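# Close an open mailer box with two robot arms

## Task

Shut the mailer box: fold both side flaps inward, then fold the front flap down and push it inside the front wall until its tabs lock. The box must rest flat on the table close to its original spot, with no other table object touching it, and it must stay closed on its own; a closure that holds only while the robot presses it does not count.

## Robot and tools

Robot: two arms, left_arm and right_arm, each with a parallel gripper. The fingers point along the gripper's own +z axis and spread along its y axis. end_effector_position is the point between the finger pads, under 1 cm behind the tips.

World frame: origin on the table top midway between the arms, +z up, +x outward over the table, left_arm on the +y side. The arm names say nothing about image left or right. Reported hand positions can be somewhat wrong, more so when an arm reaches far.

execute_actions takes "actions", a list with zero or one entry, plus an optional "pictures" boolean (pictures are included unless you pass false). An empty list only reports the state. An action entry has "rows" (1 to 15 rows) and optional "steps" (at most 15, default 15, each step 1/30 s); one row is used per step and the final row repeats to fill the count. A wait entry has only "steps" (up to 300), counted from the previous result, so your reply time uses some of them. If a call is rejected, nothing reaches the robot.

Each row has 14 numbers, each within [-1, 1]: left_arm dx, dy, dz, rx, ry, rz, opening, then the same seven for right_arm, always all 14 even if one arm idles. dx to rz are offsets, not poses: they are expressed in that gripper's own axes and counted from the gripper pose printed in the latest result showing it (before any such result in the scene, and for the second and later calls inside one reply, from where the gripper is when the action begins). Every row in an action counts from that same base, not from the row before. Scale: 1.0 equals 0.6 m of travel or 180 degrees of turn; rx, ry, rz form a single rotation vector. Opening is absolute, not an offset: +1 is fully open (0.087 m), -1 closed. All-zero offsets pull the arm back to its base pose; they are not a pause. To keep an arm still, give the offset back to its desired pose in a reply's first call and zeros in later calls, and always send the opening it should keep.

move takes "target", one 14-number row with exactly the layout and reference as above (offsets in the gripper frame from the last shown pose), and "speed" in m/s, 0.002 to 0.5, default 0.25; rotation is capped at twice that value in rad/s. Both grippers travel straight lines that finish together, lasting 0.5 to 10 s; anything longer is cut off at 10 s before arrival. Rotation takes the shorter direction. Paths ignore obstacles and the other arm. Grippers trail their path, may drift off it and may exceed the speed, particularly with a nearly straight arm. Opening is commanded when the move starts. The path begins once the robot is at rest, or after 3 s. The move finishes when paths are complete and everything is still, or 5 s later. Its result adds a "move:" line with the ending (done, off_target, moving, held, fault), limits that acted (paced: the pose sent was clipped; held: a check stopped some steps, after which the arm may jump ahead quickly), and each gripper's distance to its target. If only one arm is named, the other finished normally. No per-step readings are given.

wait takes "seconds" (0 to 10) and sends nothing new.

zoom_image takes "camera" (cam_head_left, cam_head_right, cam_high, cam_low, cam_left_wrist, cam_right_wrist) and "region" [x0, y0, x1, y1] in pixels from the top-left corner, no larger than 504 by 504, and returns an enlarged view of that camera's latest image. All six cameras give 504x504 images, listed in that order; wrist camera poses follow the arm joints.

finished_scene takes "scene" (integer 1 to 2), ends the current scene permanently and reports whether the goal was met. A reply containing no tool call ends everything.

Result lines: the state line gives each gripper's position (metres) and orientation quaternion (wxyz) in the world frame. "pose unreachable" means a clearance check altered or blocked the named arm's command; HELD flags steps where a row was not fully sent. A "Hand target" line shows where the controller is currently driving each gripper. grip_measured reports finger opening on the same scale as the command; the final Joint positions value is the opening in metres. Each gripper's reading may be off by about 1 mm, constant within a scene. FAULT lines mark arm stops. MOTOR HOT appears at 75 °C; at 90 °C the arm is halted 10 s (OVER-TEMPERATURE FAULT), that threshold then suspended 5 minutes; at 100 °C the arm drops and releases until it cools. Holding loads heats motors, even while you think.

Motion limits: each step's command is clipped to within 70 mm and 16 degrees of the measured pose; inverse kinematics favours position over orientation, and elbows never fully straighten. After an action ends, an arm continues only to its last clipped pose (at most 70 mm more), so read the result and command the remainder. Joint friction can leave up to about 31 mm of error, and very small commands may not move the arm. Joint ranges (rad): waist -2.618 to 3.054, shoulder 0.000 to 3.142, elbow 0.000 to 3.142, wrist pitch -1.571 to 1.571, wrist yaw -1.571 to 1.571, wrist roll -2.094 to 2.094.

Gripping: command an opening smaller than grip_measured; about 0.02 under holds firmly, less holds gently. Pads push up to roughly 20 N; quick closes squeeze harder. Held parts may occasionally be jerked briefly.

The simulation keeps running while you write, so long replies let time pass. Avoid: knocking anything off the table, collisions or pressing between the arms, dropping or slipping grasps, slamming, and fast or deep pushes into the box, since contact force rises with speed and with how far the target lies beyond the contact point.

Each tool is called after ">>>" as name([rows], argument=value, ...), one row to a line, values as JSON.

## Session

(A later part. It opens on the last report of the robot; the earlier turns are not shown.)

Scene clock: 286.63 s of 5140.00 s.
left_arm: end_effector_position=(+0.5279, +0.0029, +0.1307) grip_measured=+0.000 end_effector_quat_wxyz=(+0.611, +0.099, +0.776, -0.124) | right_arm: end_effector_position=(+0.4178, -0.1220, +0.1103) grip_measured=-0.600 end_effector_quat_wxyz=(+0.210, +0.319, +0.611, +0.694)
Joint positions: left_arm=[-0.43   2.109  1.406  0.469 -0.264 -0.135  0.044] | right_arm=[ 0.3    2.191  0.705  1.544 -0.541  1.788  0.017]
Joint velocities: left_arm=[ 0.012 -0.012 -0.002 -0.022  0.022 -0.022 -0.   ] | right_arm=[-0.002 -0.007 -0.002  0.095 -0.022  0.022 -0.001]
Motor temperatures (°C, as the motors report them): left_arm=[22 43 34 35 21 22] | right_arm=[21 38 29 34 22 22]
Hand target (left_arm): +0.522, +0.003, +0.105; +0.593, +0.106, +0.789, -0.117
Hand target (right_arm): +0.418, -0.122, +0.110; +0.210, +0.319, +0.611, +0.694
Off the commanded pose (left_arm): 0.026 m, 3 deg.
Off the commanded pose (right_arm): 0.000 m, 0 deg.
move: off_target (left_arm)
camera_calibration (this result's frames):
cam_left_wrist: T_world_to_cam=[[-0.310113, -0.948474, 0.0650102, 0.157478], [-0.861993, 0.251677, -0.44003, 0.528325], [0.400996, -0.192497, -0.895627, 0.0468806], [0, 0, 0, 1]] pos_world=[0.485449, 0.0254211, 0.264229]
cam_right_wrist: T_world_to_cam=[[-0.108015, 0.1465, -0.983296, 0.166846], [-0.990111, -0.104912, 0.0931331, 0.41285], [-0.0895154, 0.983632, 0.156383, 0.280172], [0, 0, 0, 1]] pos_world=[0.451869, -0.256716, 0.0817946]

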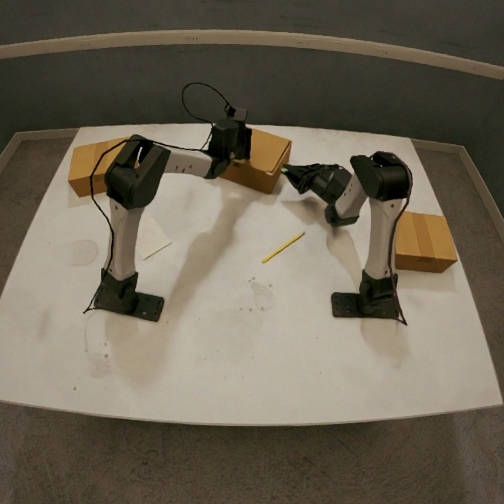

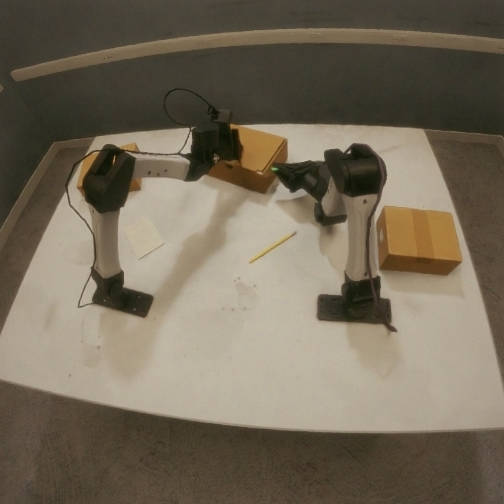

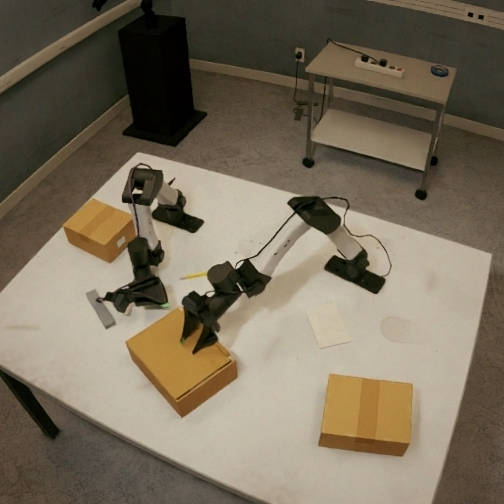

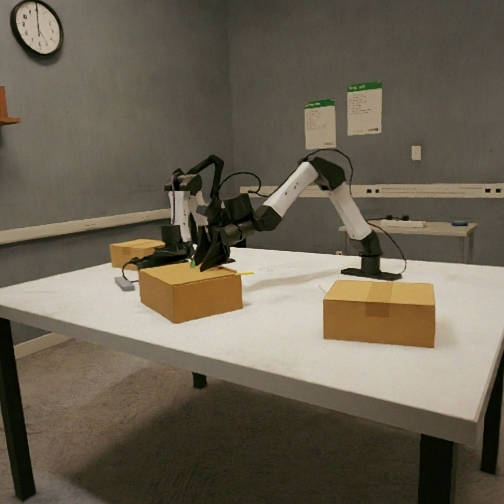

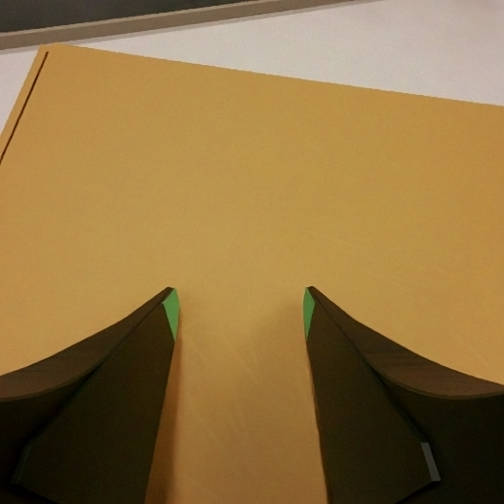

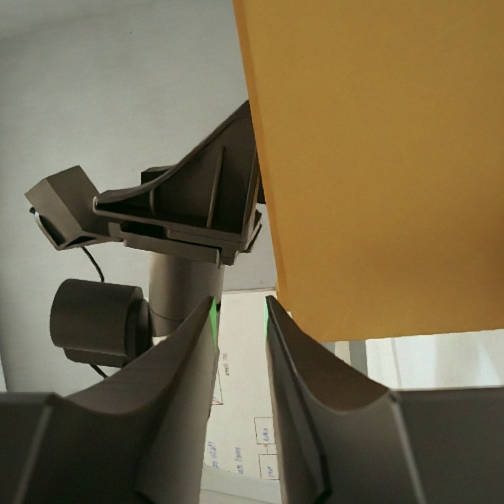

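>>> move(target=[0.06,0,0.01,0,0,0,0, 0,0,0,0,0,0,-0.6], speed=0.05)

>>> move(target=[-0.07,0.13,0,0,0.1,0,0, 0,0,0,0,0,0,-0.6], speed=0.1)

Scene clock: 289.80 s of 5140.00 s.
left_arm: end_effector_position=(+0.5326, +0.0006, +0.1305) grip_measured=+0.000 end_effector_quat_wxyz=(+0.637, +0.088, +0.754, -0.135) | right_arm: end_effector_position=(+0.4178, -0.1220, +0.1103) grip_measured=-0.600 end_effector_quat_wxyz=(+0.210, +0.319, +0.611, +0.694)
Joint positions: left_arm=[-0.43   2.136  1.371  0.606 -0.268 -0.135  0.044] | right_arm=[ 0.3    2.191  0.705  1.544 -0.541  1.788  0.017]
Joint velocities: left_arm=[-0.007  0.012  0.012 -0.007 -0.007 -0.022  0.001] | right_arm=[ 0.002 -0.007  0.002  0.037 -0.051  0.022  0.   ]
Motor temperatures (°C, as the motors report them): left_arm=[22 43 34 35 21 22] | right_arm=[21 38 29 33 22 22]
Hand target (left_arm): +0.524, +0.001, +0.095; +0.611, +0.099, +0.776, -0.124
Hand target (right_arm): +0.418, -0.122, +0.110; +0.210, +0.319, +0.611, +0.694
Off the commanded pose (left_arm): 0.037 m, 4 deg.
Off the commanded pose (right_arm): 0.000 m, 0 deg.
move: off_target (left_arm)
camera_calibration (this result's frames):
cam_left_wrist: T_world_to_cam=[[-0.310881, -0.94665, 0.0848988, 0.154558], [-0.833611, 0.228666, -0.502797, 0.525931], [0.456559, -0.227082, -0.860225, 0.0101597], [0, 0, 0, 1]] pos_world=[0.481832, 0.0283566, 0.260054]
cam_right_wrist: T_world_to_cam=[[-0.108015, 0.1465, -0.983296, 0.166846], [-0.990111, -0.104912, 0.0931331, 0.41285], [-0.0895154, 0.983632, 0.156383, 0.280172], [0, 0, 0, 1]] pos_world=[0.451869, -0.256716, 0.0817946]

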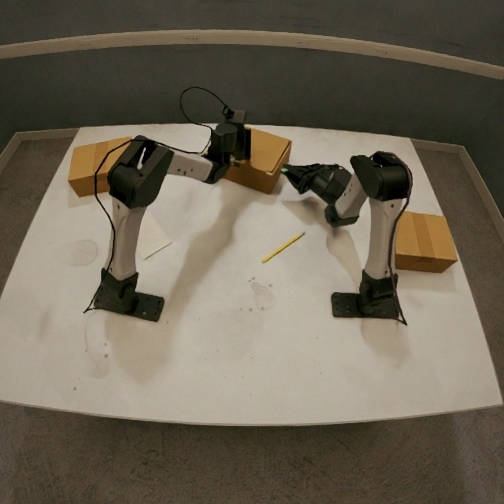

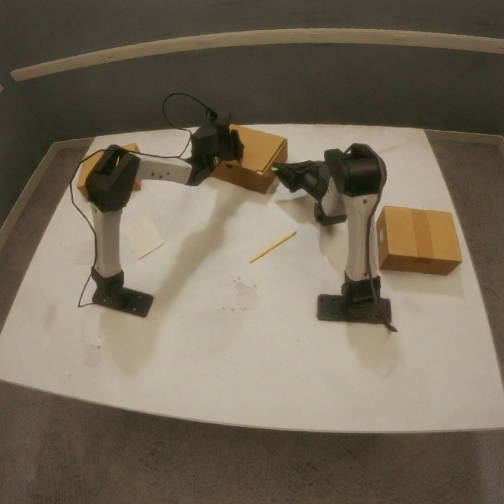

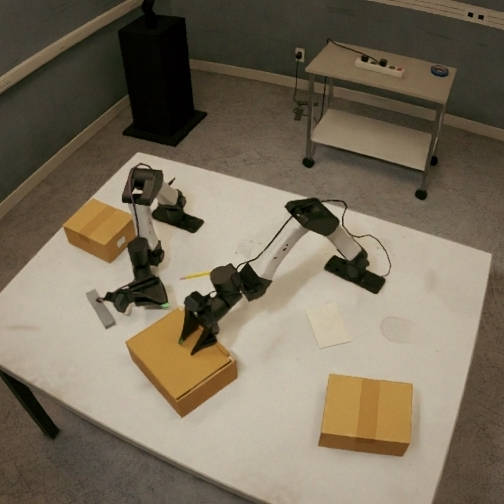

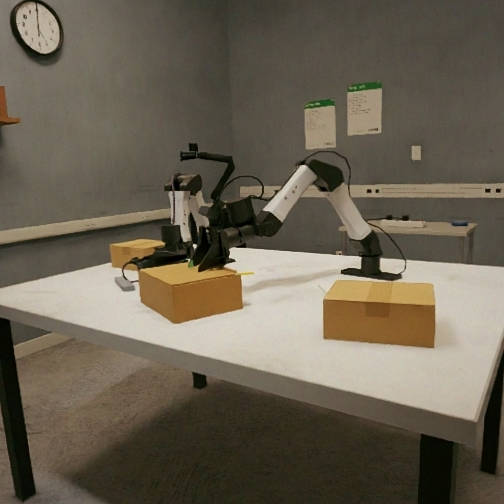

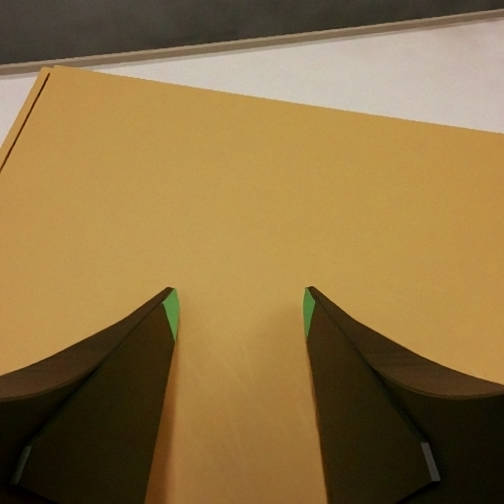

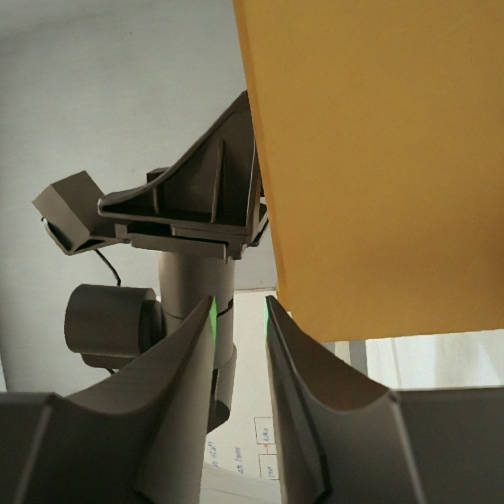

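Scene clock: 291.87 s of 5140.00 s.
left_arm: end_effector_position=(+0.5647, +0.0742, +0.1817) grip_measured=+0.000 end_effector_quat_wxyz=(+0.535, +0.106, +0.828, -0.127) | right_arm: end_effector_position=(+0.4178, -0.1220, +0.1103) grip_measured=-0.600 end_effector_quat_wxyz=(+0.210, +0.319, +0.611, +0.694)
Joint positions: left_arm=[-0.236  2.077  1.733 -0.062 -0.041 -0.123  0.044] | right_arm=[ 0.3    2.191  0.705  1.544 -0.541  1.788  0.017]
Joint velocities: left_arm=[ 0.002 -0.002  0.022 -0.022  0.007  0.022 -0.   ] | right_arm=[-0.002  0.007  0.002 -0.007 -0.022  0.007 -0.001]
Motor temperatures (°C, as the motors report them): left_arm=[22 43 34 35 21 22] | right_arm=[21 38 29 33 22 22]
Hand target (left_arm): +0.563, +0.077, +0.164; +0.512, +0.110, +0.843, -0.121
Hand target (right_arm): +0.418, -0.122, +0.110; +0.210, +0.319, +0.611, +0.694
Off the commanded pose (left_arm): 0.017 m, 3 deg.
Off the commanded pose (right_arm): 0.000 m, 0 deg.
move: off_target (left_arm)
camera_calibration (this result's frames):
cam_left_wrist: T_world_to_cam=[[-0.317289, -0.943937, 0.0911603, 0.232082], [-0.920109, 0.283146, -0.270608, 0.56418], [0.229625, -0.169738, -0.958364, 0.197959], [0, 0, 0, 1]] pos_world=[0.547288, 0.0929263, 0.321232]
cam_right_wrist: T_world_to_cam=[[-0.108015, 0.1465, -0.983296, 0.166846], [-0.990111, -0.104912, 0.0931331, 0.41285], [-0.0895154, 0.983632, 0.156383, 0.280172], [0, 0, 0, 1]] pos_world=[0.451869, -0.256716, 0.0817946]

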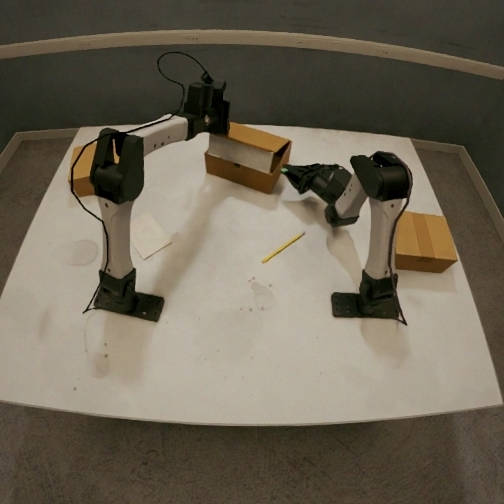

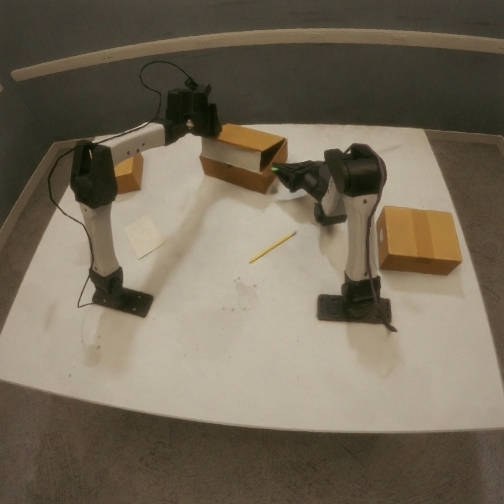

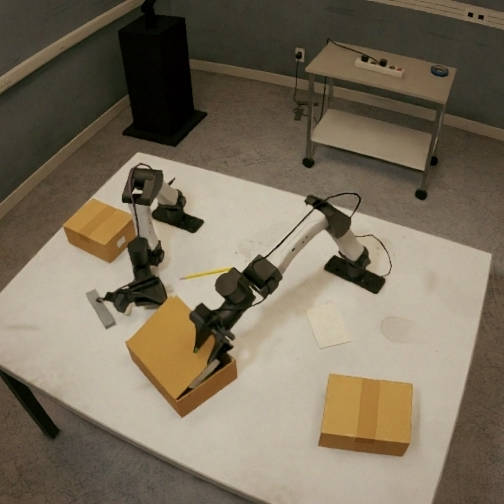

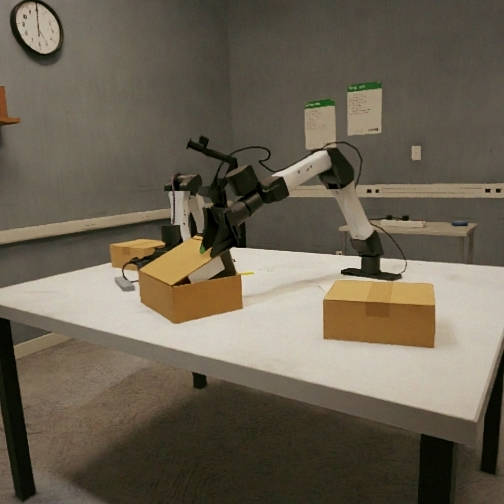

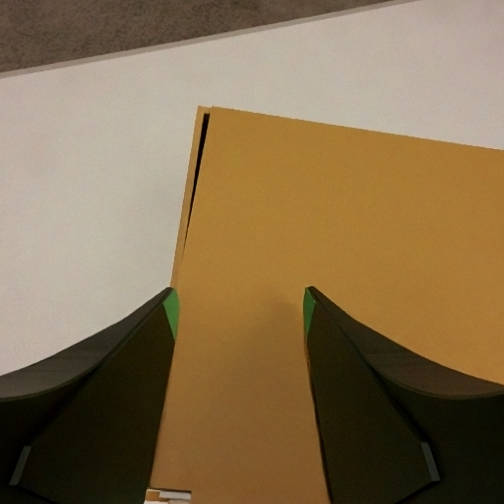

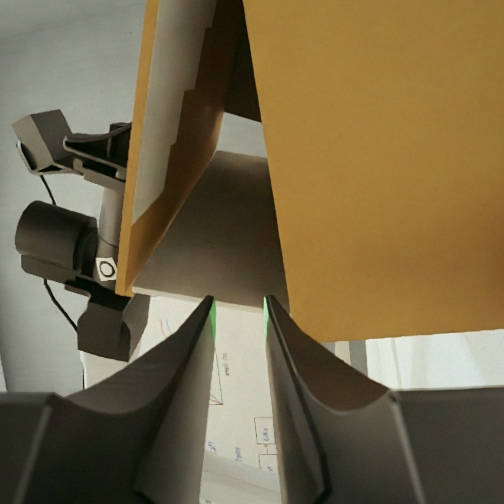

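>>> move(target=[0.11,-0.03,0.04,0,0,0,0, 0,0,0,0,0,0,-0.6], speed=0.05)

>>> zoom_image(camera="cam_head_left", region=[160,90,340,220])

Scene clock: 295.63 s of 5140.00 s.
left_arm: end_effector_position=(+0.5716, +0.0667, +0.1840) grip_measured=+0.000 end_effector_quat_wxyz=(+0.601, +0.085, +0.785, -0.126) | right_arm: end_effector_position=(+0.4178, -0.1220, +0.1103) grip_measured=-0.600 end_effector_quat_wxyz=(+0.210, +0.319, +0.611, +0.694)
Joint positions: left_arm=[-0.262  2.064  1.583  0.231 -0.113 -0.127  0.044] | right_arm=[ 0.3    2.191  0.705  1.544 -0.541  1.788  0.017]
Joint velocities: left_arm=[-0.002 -0.007 -0.002  0.022 -0.007 -0.066 -0.   ] | right_arm=[-0.007 -0.012  0.002 -0.081  0.022 -0.037 -0.   ]
Motor temperatures (°C, as the motors report them): left_arm=[22 43 34 35 21 22] | right_arm=[21 38 29 33 22 22]
Hand target (left_arm): +0.551, +0.054, +0.117; +0.535, +0.105, +0.829, -0.126
Hand target (right_arm): +0.418, -0.122, +0.110; +0.210, +0.319, +0.611, +0.694
Off the commanded pose (left_arm): 0.074 m, 9 deg.
Off the commanded pose (right_arm): 0.000 m, 0 deg.
move: off_target (left_arm)
camera_calibration (this result's frames):
cam_left_wrist: T_world_to_cam=[[-0.290425, -0.952803, 0.0884262, 0.212737], [-0.878995, 0.229117, -0.418178, 0.580548], [0.378182, -0.199175, -0.904051, 0.104424], [0, 0, 0, 1]] pos_world=[0.532591, 0.0904815, 0.318365]
cam_right_wrist: T_world_to_cam=[[-0.108015, 0.1465, -0.983296, 0.166846], [-0.990111, -0.104912, 0.0931331, 0.41285], [-0.0895154, 0.983632, 0.156383, 0.280172], [0, 0, 0, 1]] pos_world=[0.451869, -0.256716, 0.0817946]

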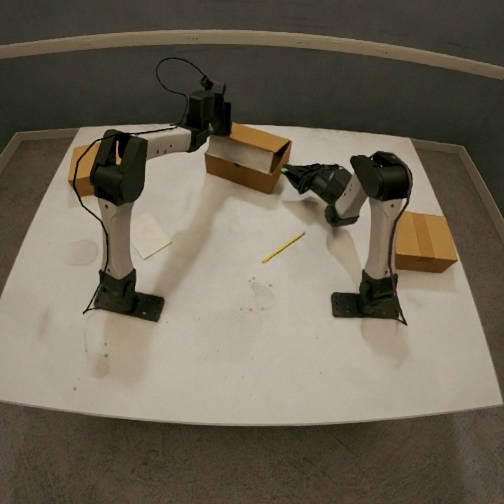

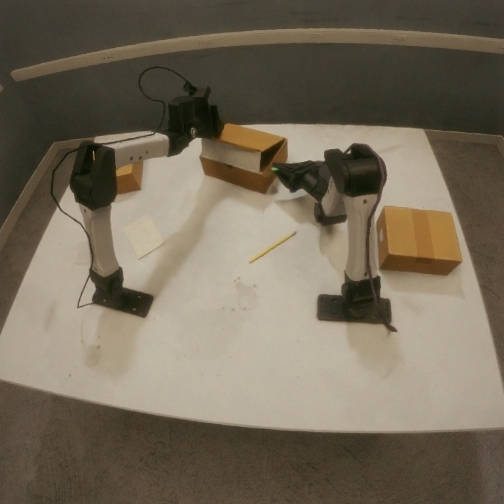

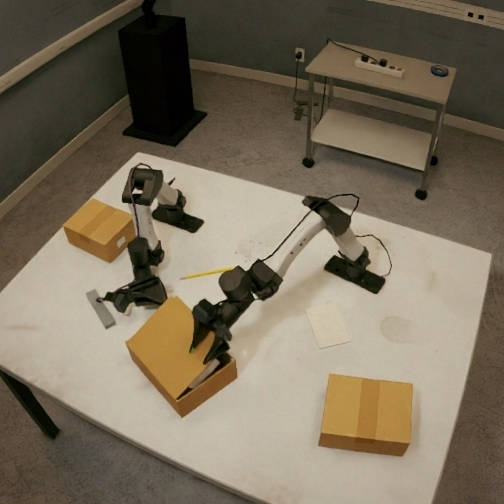

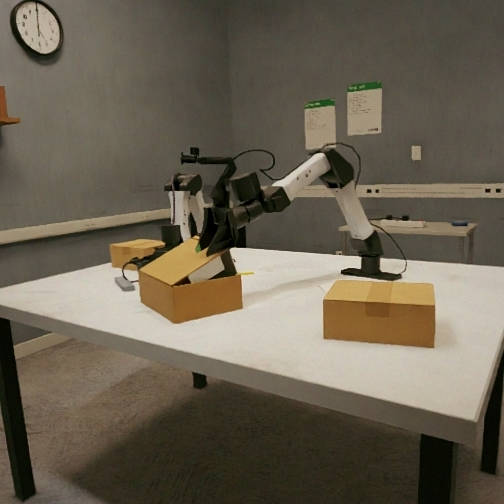

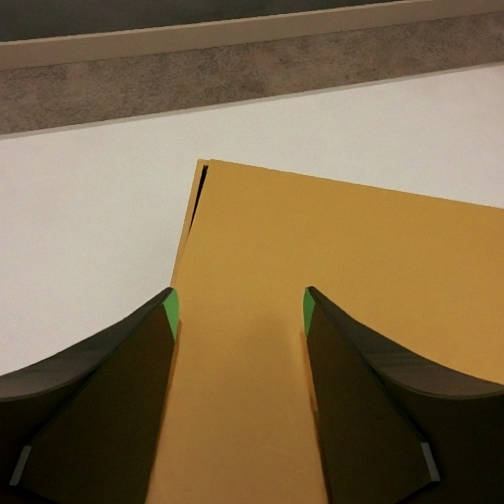

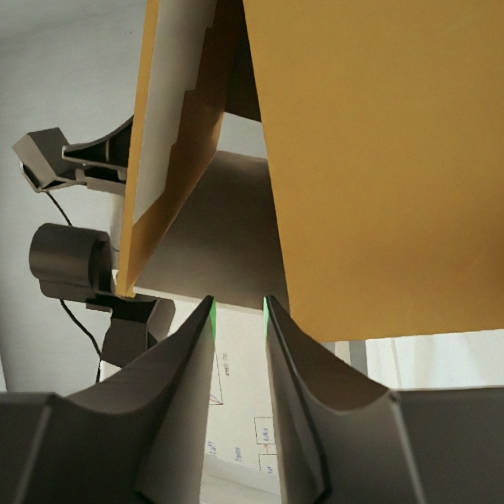

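Region (160, 90, 340, 220) of cam_head_left's 504x504 image, scaled by 2.800, with more detail than that image has.

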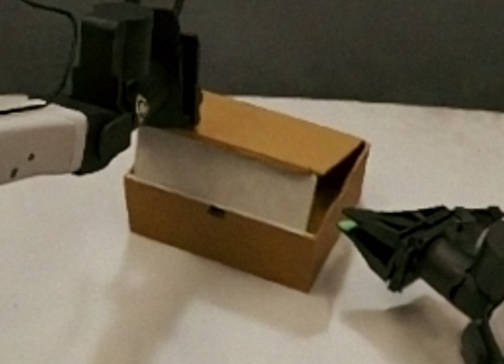

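>>> move(target=[0,0,0,0,0,0,0, 0.16,0.025,0.0,0,0,-0.5,0.6], speed=0.2)

>>> move(target=[0,0,0,0,0,0,0, 0,0,0,0.3,0,0,0.6], speed=0.2)

Scene clock: 307.53 s of 5140.00 s.
left_arm: end_effector_position=(+0.5718, +0.0672, +0.1888) grip_measured=+0.000 end_effector_quat_wxyz=(+0.605, +0.083, +0.781, -0.126) | right_arm: end_effector_position=(+0.3575, -0.0588, +0.1410) grip_measured=+0.600 end_effector_quat_wxyz=(+0.639, -0.205, +0.656, +0.346)
Joint positions: left_arm=[-0.262  2.058  1.582  0.237 -0.115 -0.127  0.044] | right_arm=[ 0.669  1.743  0.551  1.247 -0.174  0.203  0.07 ]
Joint velocities: left_arm=[ 0.007 -0.007  0.012  0.066  0.051  0.051  0.   ] | right_arm=[ 0.022 -0.012  0.002  0.037 -0.051 -0.007 -0.   ]
Motor temperatures (°C, as the motors report them): left_arm=[22 43 34 34 21 22] | right_arm=[21 38 28 33 22 22]
Hand target (left_arm): +0.572, +0.067, +0.184; +0.601, +0.085, +0.785, -0.126
Hand target (right_arm): +0.352, -0.061, +0.142; +0.639, -0.208, +0.657, +0.341
Off the commanded pose (left_arm): 0.005 m, 1 deg.
Off the commanded pose (right_arm): 0.007 m, 0 deg.
After step 90, 4.43 s passed at rest.
move: done
camera_calibration (this result's frames):
cam_left_wrist: T_world_to_cam=[[-0.289113, -0.953072, 0.0898222, 0.211871], [-0.875235, 0.225155, -0.428099, 0.582603], [0.387785, -0.202385, -0.899257, 0.102534], [0, 0, 0, 1]] pos_world=[0.531408, 0.0915034, 0.322585]
cam_right_wrist: T_world_to_cam=[[0.696301, -0.69282, -0.187521, -0.267735], [-0.604367, -0.42501, -0.673875, 0.308353], [0.387176, 0.582552, -0.714653, 0.13665], [0, 0, 0, 1]] pos_world=[0.319875, -0.134045, 0.255242]

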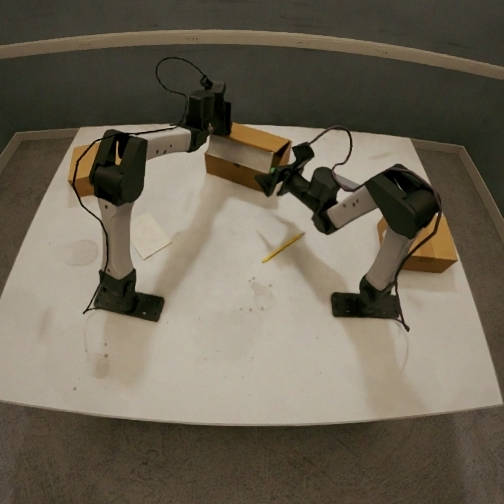

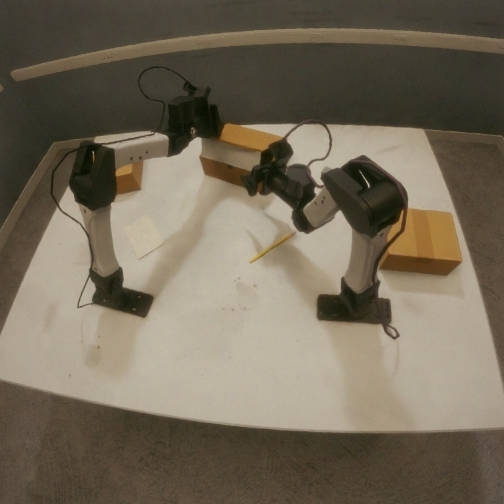

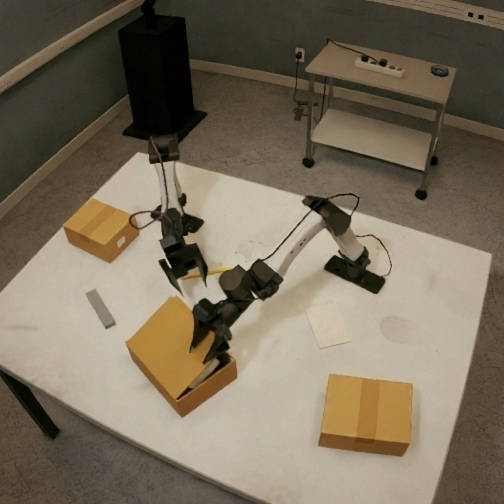

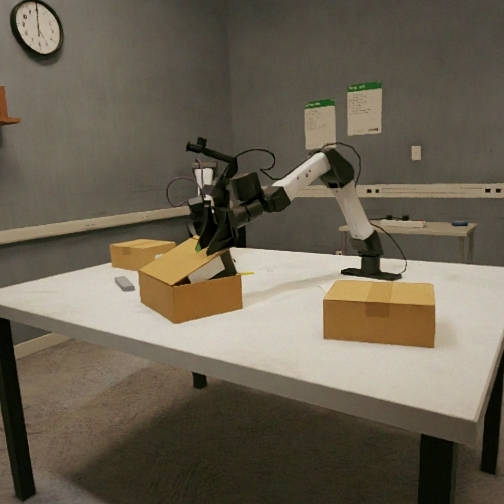

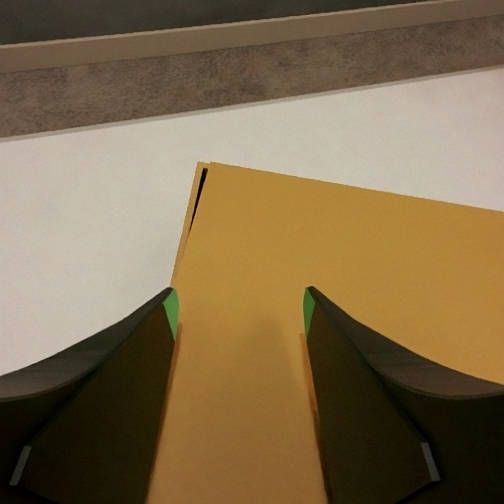

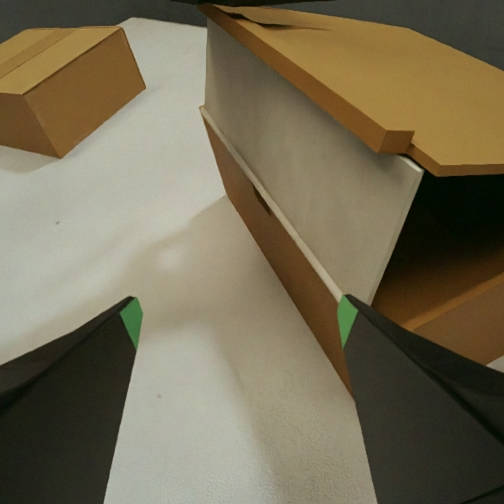

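Scene clock: 310.60 s of 5140.00 s.
left_arm: end_effector_position=(+0.5718, +0.0672, +0.1888) grip_measured=+0.000 end_effector_quat_wxyz=(+0.605, +0.083, +0.781, -0.126) | right_arm: end_effector_position=(+0.3582, -0.0650, +0.1404) grip_measured=+0.600 end_effector_quat_wxyz=(+0.659, +0.102, +0.745, +0.007)
Joint positions: left_arm=[-0.262  2.058  1.582  0.237 -0.115 -0.127  0.044] | right_arm=[1.081 1.8   0.958 0.522 1.14  0.44  0.07 ]
Joint velocities: left_arm=[-0.002  0.007  0.017 -0.022  0.081 -0.007  0.   ] | right_arm=[-0.002 -0.007 -0.002 -0.022 -0.081  0.037 -0.   ]
Motor temperatures (°C, as the motors report them): left_arm=[22 44 34 35 21 22] | right_arm=[21 38 29 33 22 22]
Hand target (left_arm): +0.572, +0.067, +0.189; +0.605, +0.083, +0.781, -0.126
Hand target (right_arm): +0.359, -0.060, +0.141; +0.659, +0.105, +0.745, +0.008
Off the commanded pose (left_arm): 0.000 m, 0 deg.
Off the commanded pose (right_arm): 0.006 m, 1 deg.
move: done
camera_calibration (this result's frames):
cam_left_wrist: T_world_to_cam=[[-0.289113, -0.953072, 0.0898222, 0.211871], [-0.875235, 0.225155, -0.428099, 0.582603], [0.387785, -0.202385, -0.899257, 0.102534], [0, 0, 0, 1]] pos_world=[0.531408, 0.0915034, 0.322585]
cam_right_wrist: T_world_to_cam=[[-0.160908, -0.977475, -0.136568, 0.00869936], [-0.819635, 0.209426, -0.533235, 0.404293], [0.549825, 0.0261344, -0.834871, 0.0619888], [0, 0, 0, 1]] pos_world=[0.298689, -0.077786, 0.268524]

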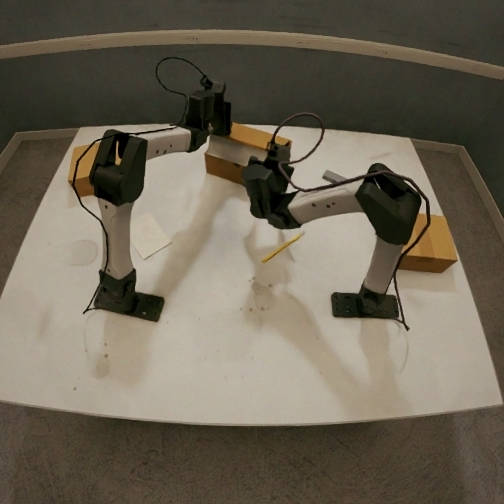

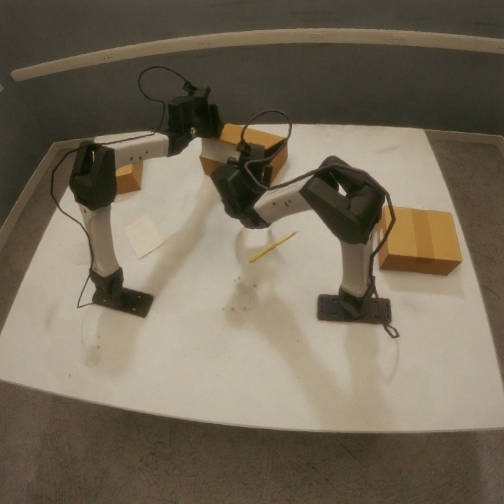

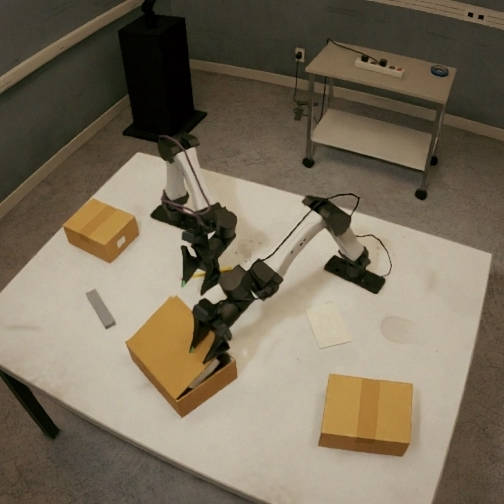

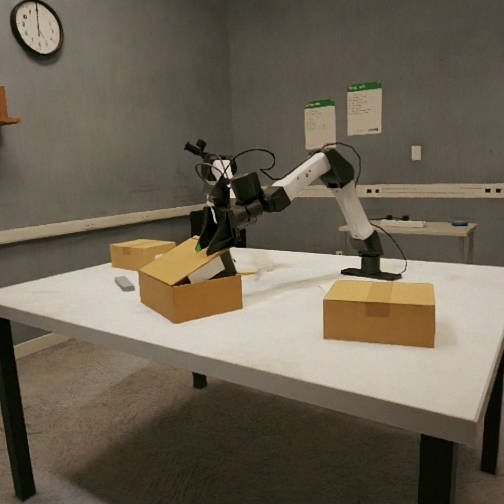

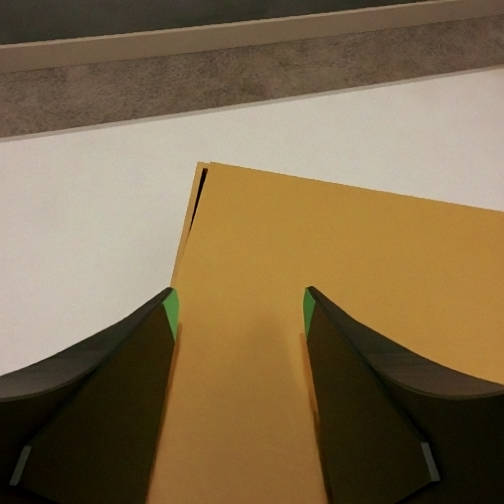

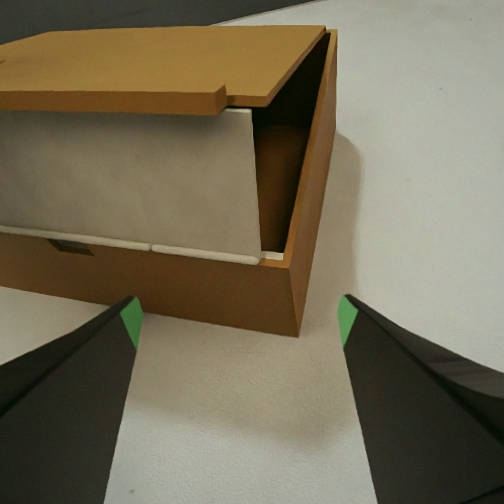

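>>> move(target=[0,0,0,0,0,0,0, 0.01,0.2,0.05,0.06,0,-0.045,1], speed=0.15)

Scene clock: 313.53 s of 5140.00 s.
left_arm: end_effector_position=(+0.5740, +0.0719, +0.1891) grip_measured=+0.000 end_effector_quat_wxyz=(+0.606, +0.080, +0.781, -0.124) | right_arm: end_effector_position=(+0.4026, +0.0326, +0.1546) grip_measured=+1.000 end_effector_quat_wxyz=(+0.668, +0.117, +0.732, -0.060)
Joint positions: left_arm=[-0.254  2.058  1.582  0.238 -0.115 -0.127  0.044] | right_arm=[1.126 2.223 1.654 0.174 1.311 0.452 0.087]
Joint velocities: left_arm=[ 0.007 -0.002  0.017  0.022  0.007  0.007 -0.001] | right_arm=[-0.002 -0.007 -0.002  0.037 -0.081 -0.066  0.   ]
Motor temperatures (°C, as the motors report them): left_arm=[22 45 34 35 21 22] | right_arm=[21 37 29 33 22 22]
Hand target (left_arm): +0.572, +0.067, +0.189; +0.605, +0.084, +0.781, -0.126
Hand target (right_arm): +0.402, +0.032, +0.156; +0.668, +0.116, +0.732, -0.059
Off the commanded pose (left_arm): 0.005 m, 0 deg.
Off the commanded pose (right_arm): 0.018 m, 6 deg.
move: held (right_arm); limits=held; held on 11 of 35 steps (right_arm), including the last (right_arm)
pose unreachable (right arm): on one or more control steps of this call this arm could not follow its commanded pose, so it was not sent that pose on those steps. On the call's last step it was still not sent that pose. It may still have moved: this result reports where it is.
cause: the commanded pose would bring a part of the arm too close to another arm (this arm's wrist (the part past joint 4) and the other arm's forearm (the part past joint 3)).
camera_calibration (this result's frames):
cam_left_wrist: T_world_to_cam=[[-0.28123, -0.955408, 0.0900274, 0.212587], [-0.876497, 0.217534, -0.429456, 0.585123], [0.390722, -0.199684, -0.898589, 0.100961], [0, 0, 0, 1]] pos_world=[0.533196, 0.0959831, 0.322868]
cam_right_wrist: T_world_to_cam=[[-0.271111, -0.960671, -0.0600854, 0.145194], [-0.782901, 0.256397, -0.566857, 0.416725], [0.559969, -0.10664, -0.821622, 0.0451342], [0, 0, 0, 1]] pos_world=[0.340345, 0.0374497, 0.282031]

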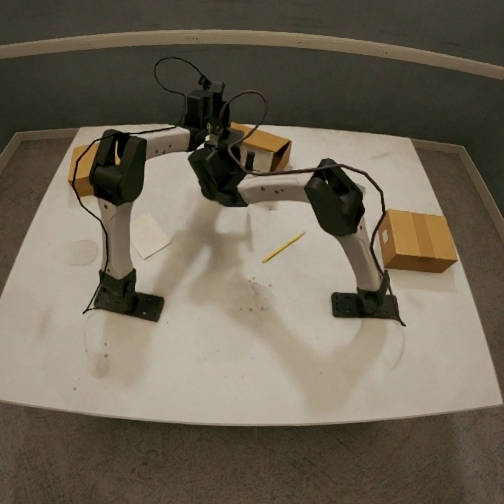

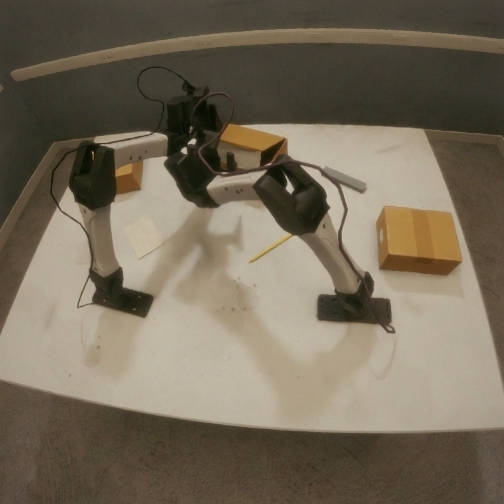

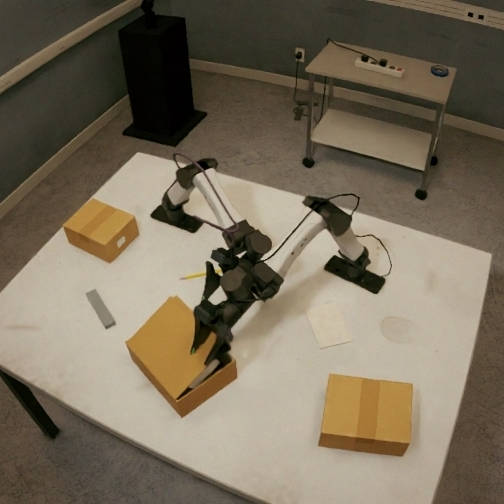

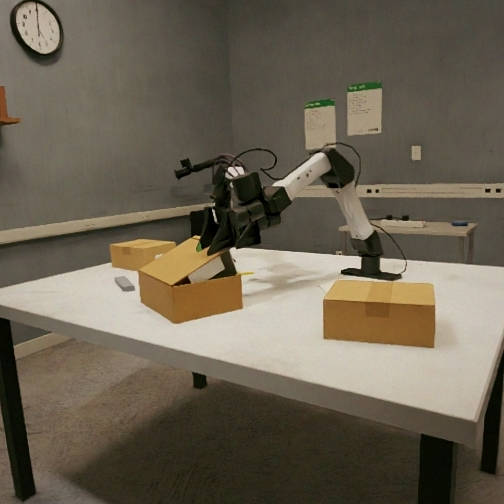

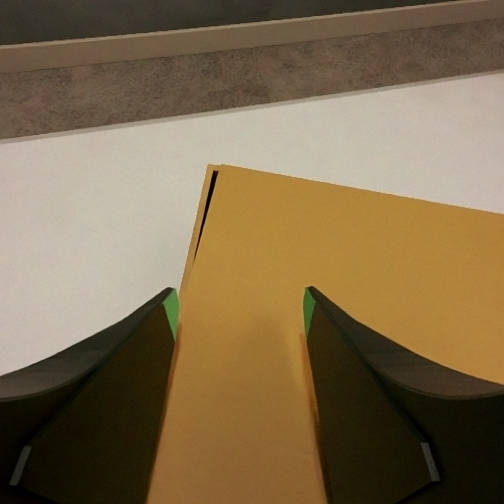

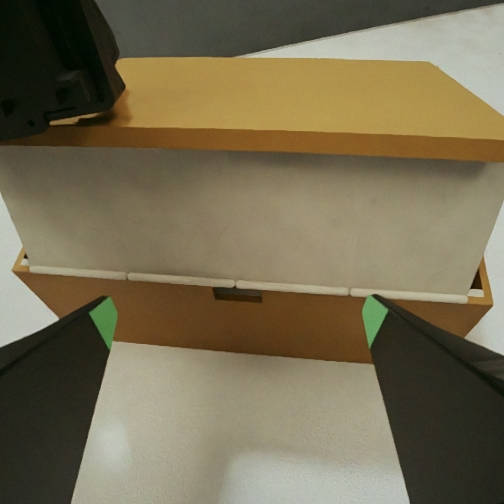

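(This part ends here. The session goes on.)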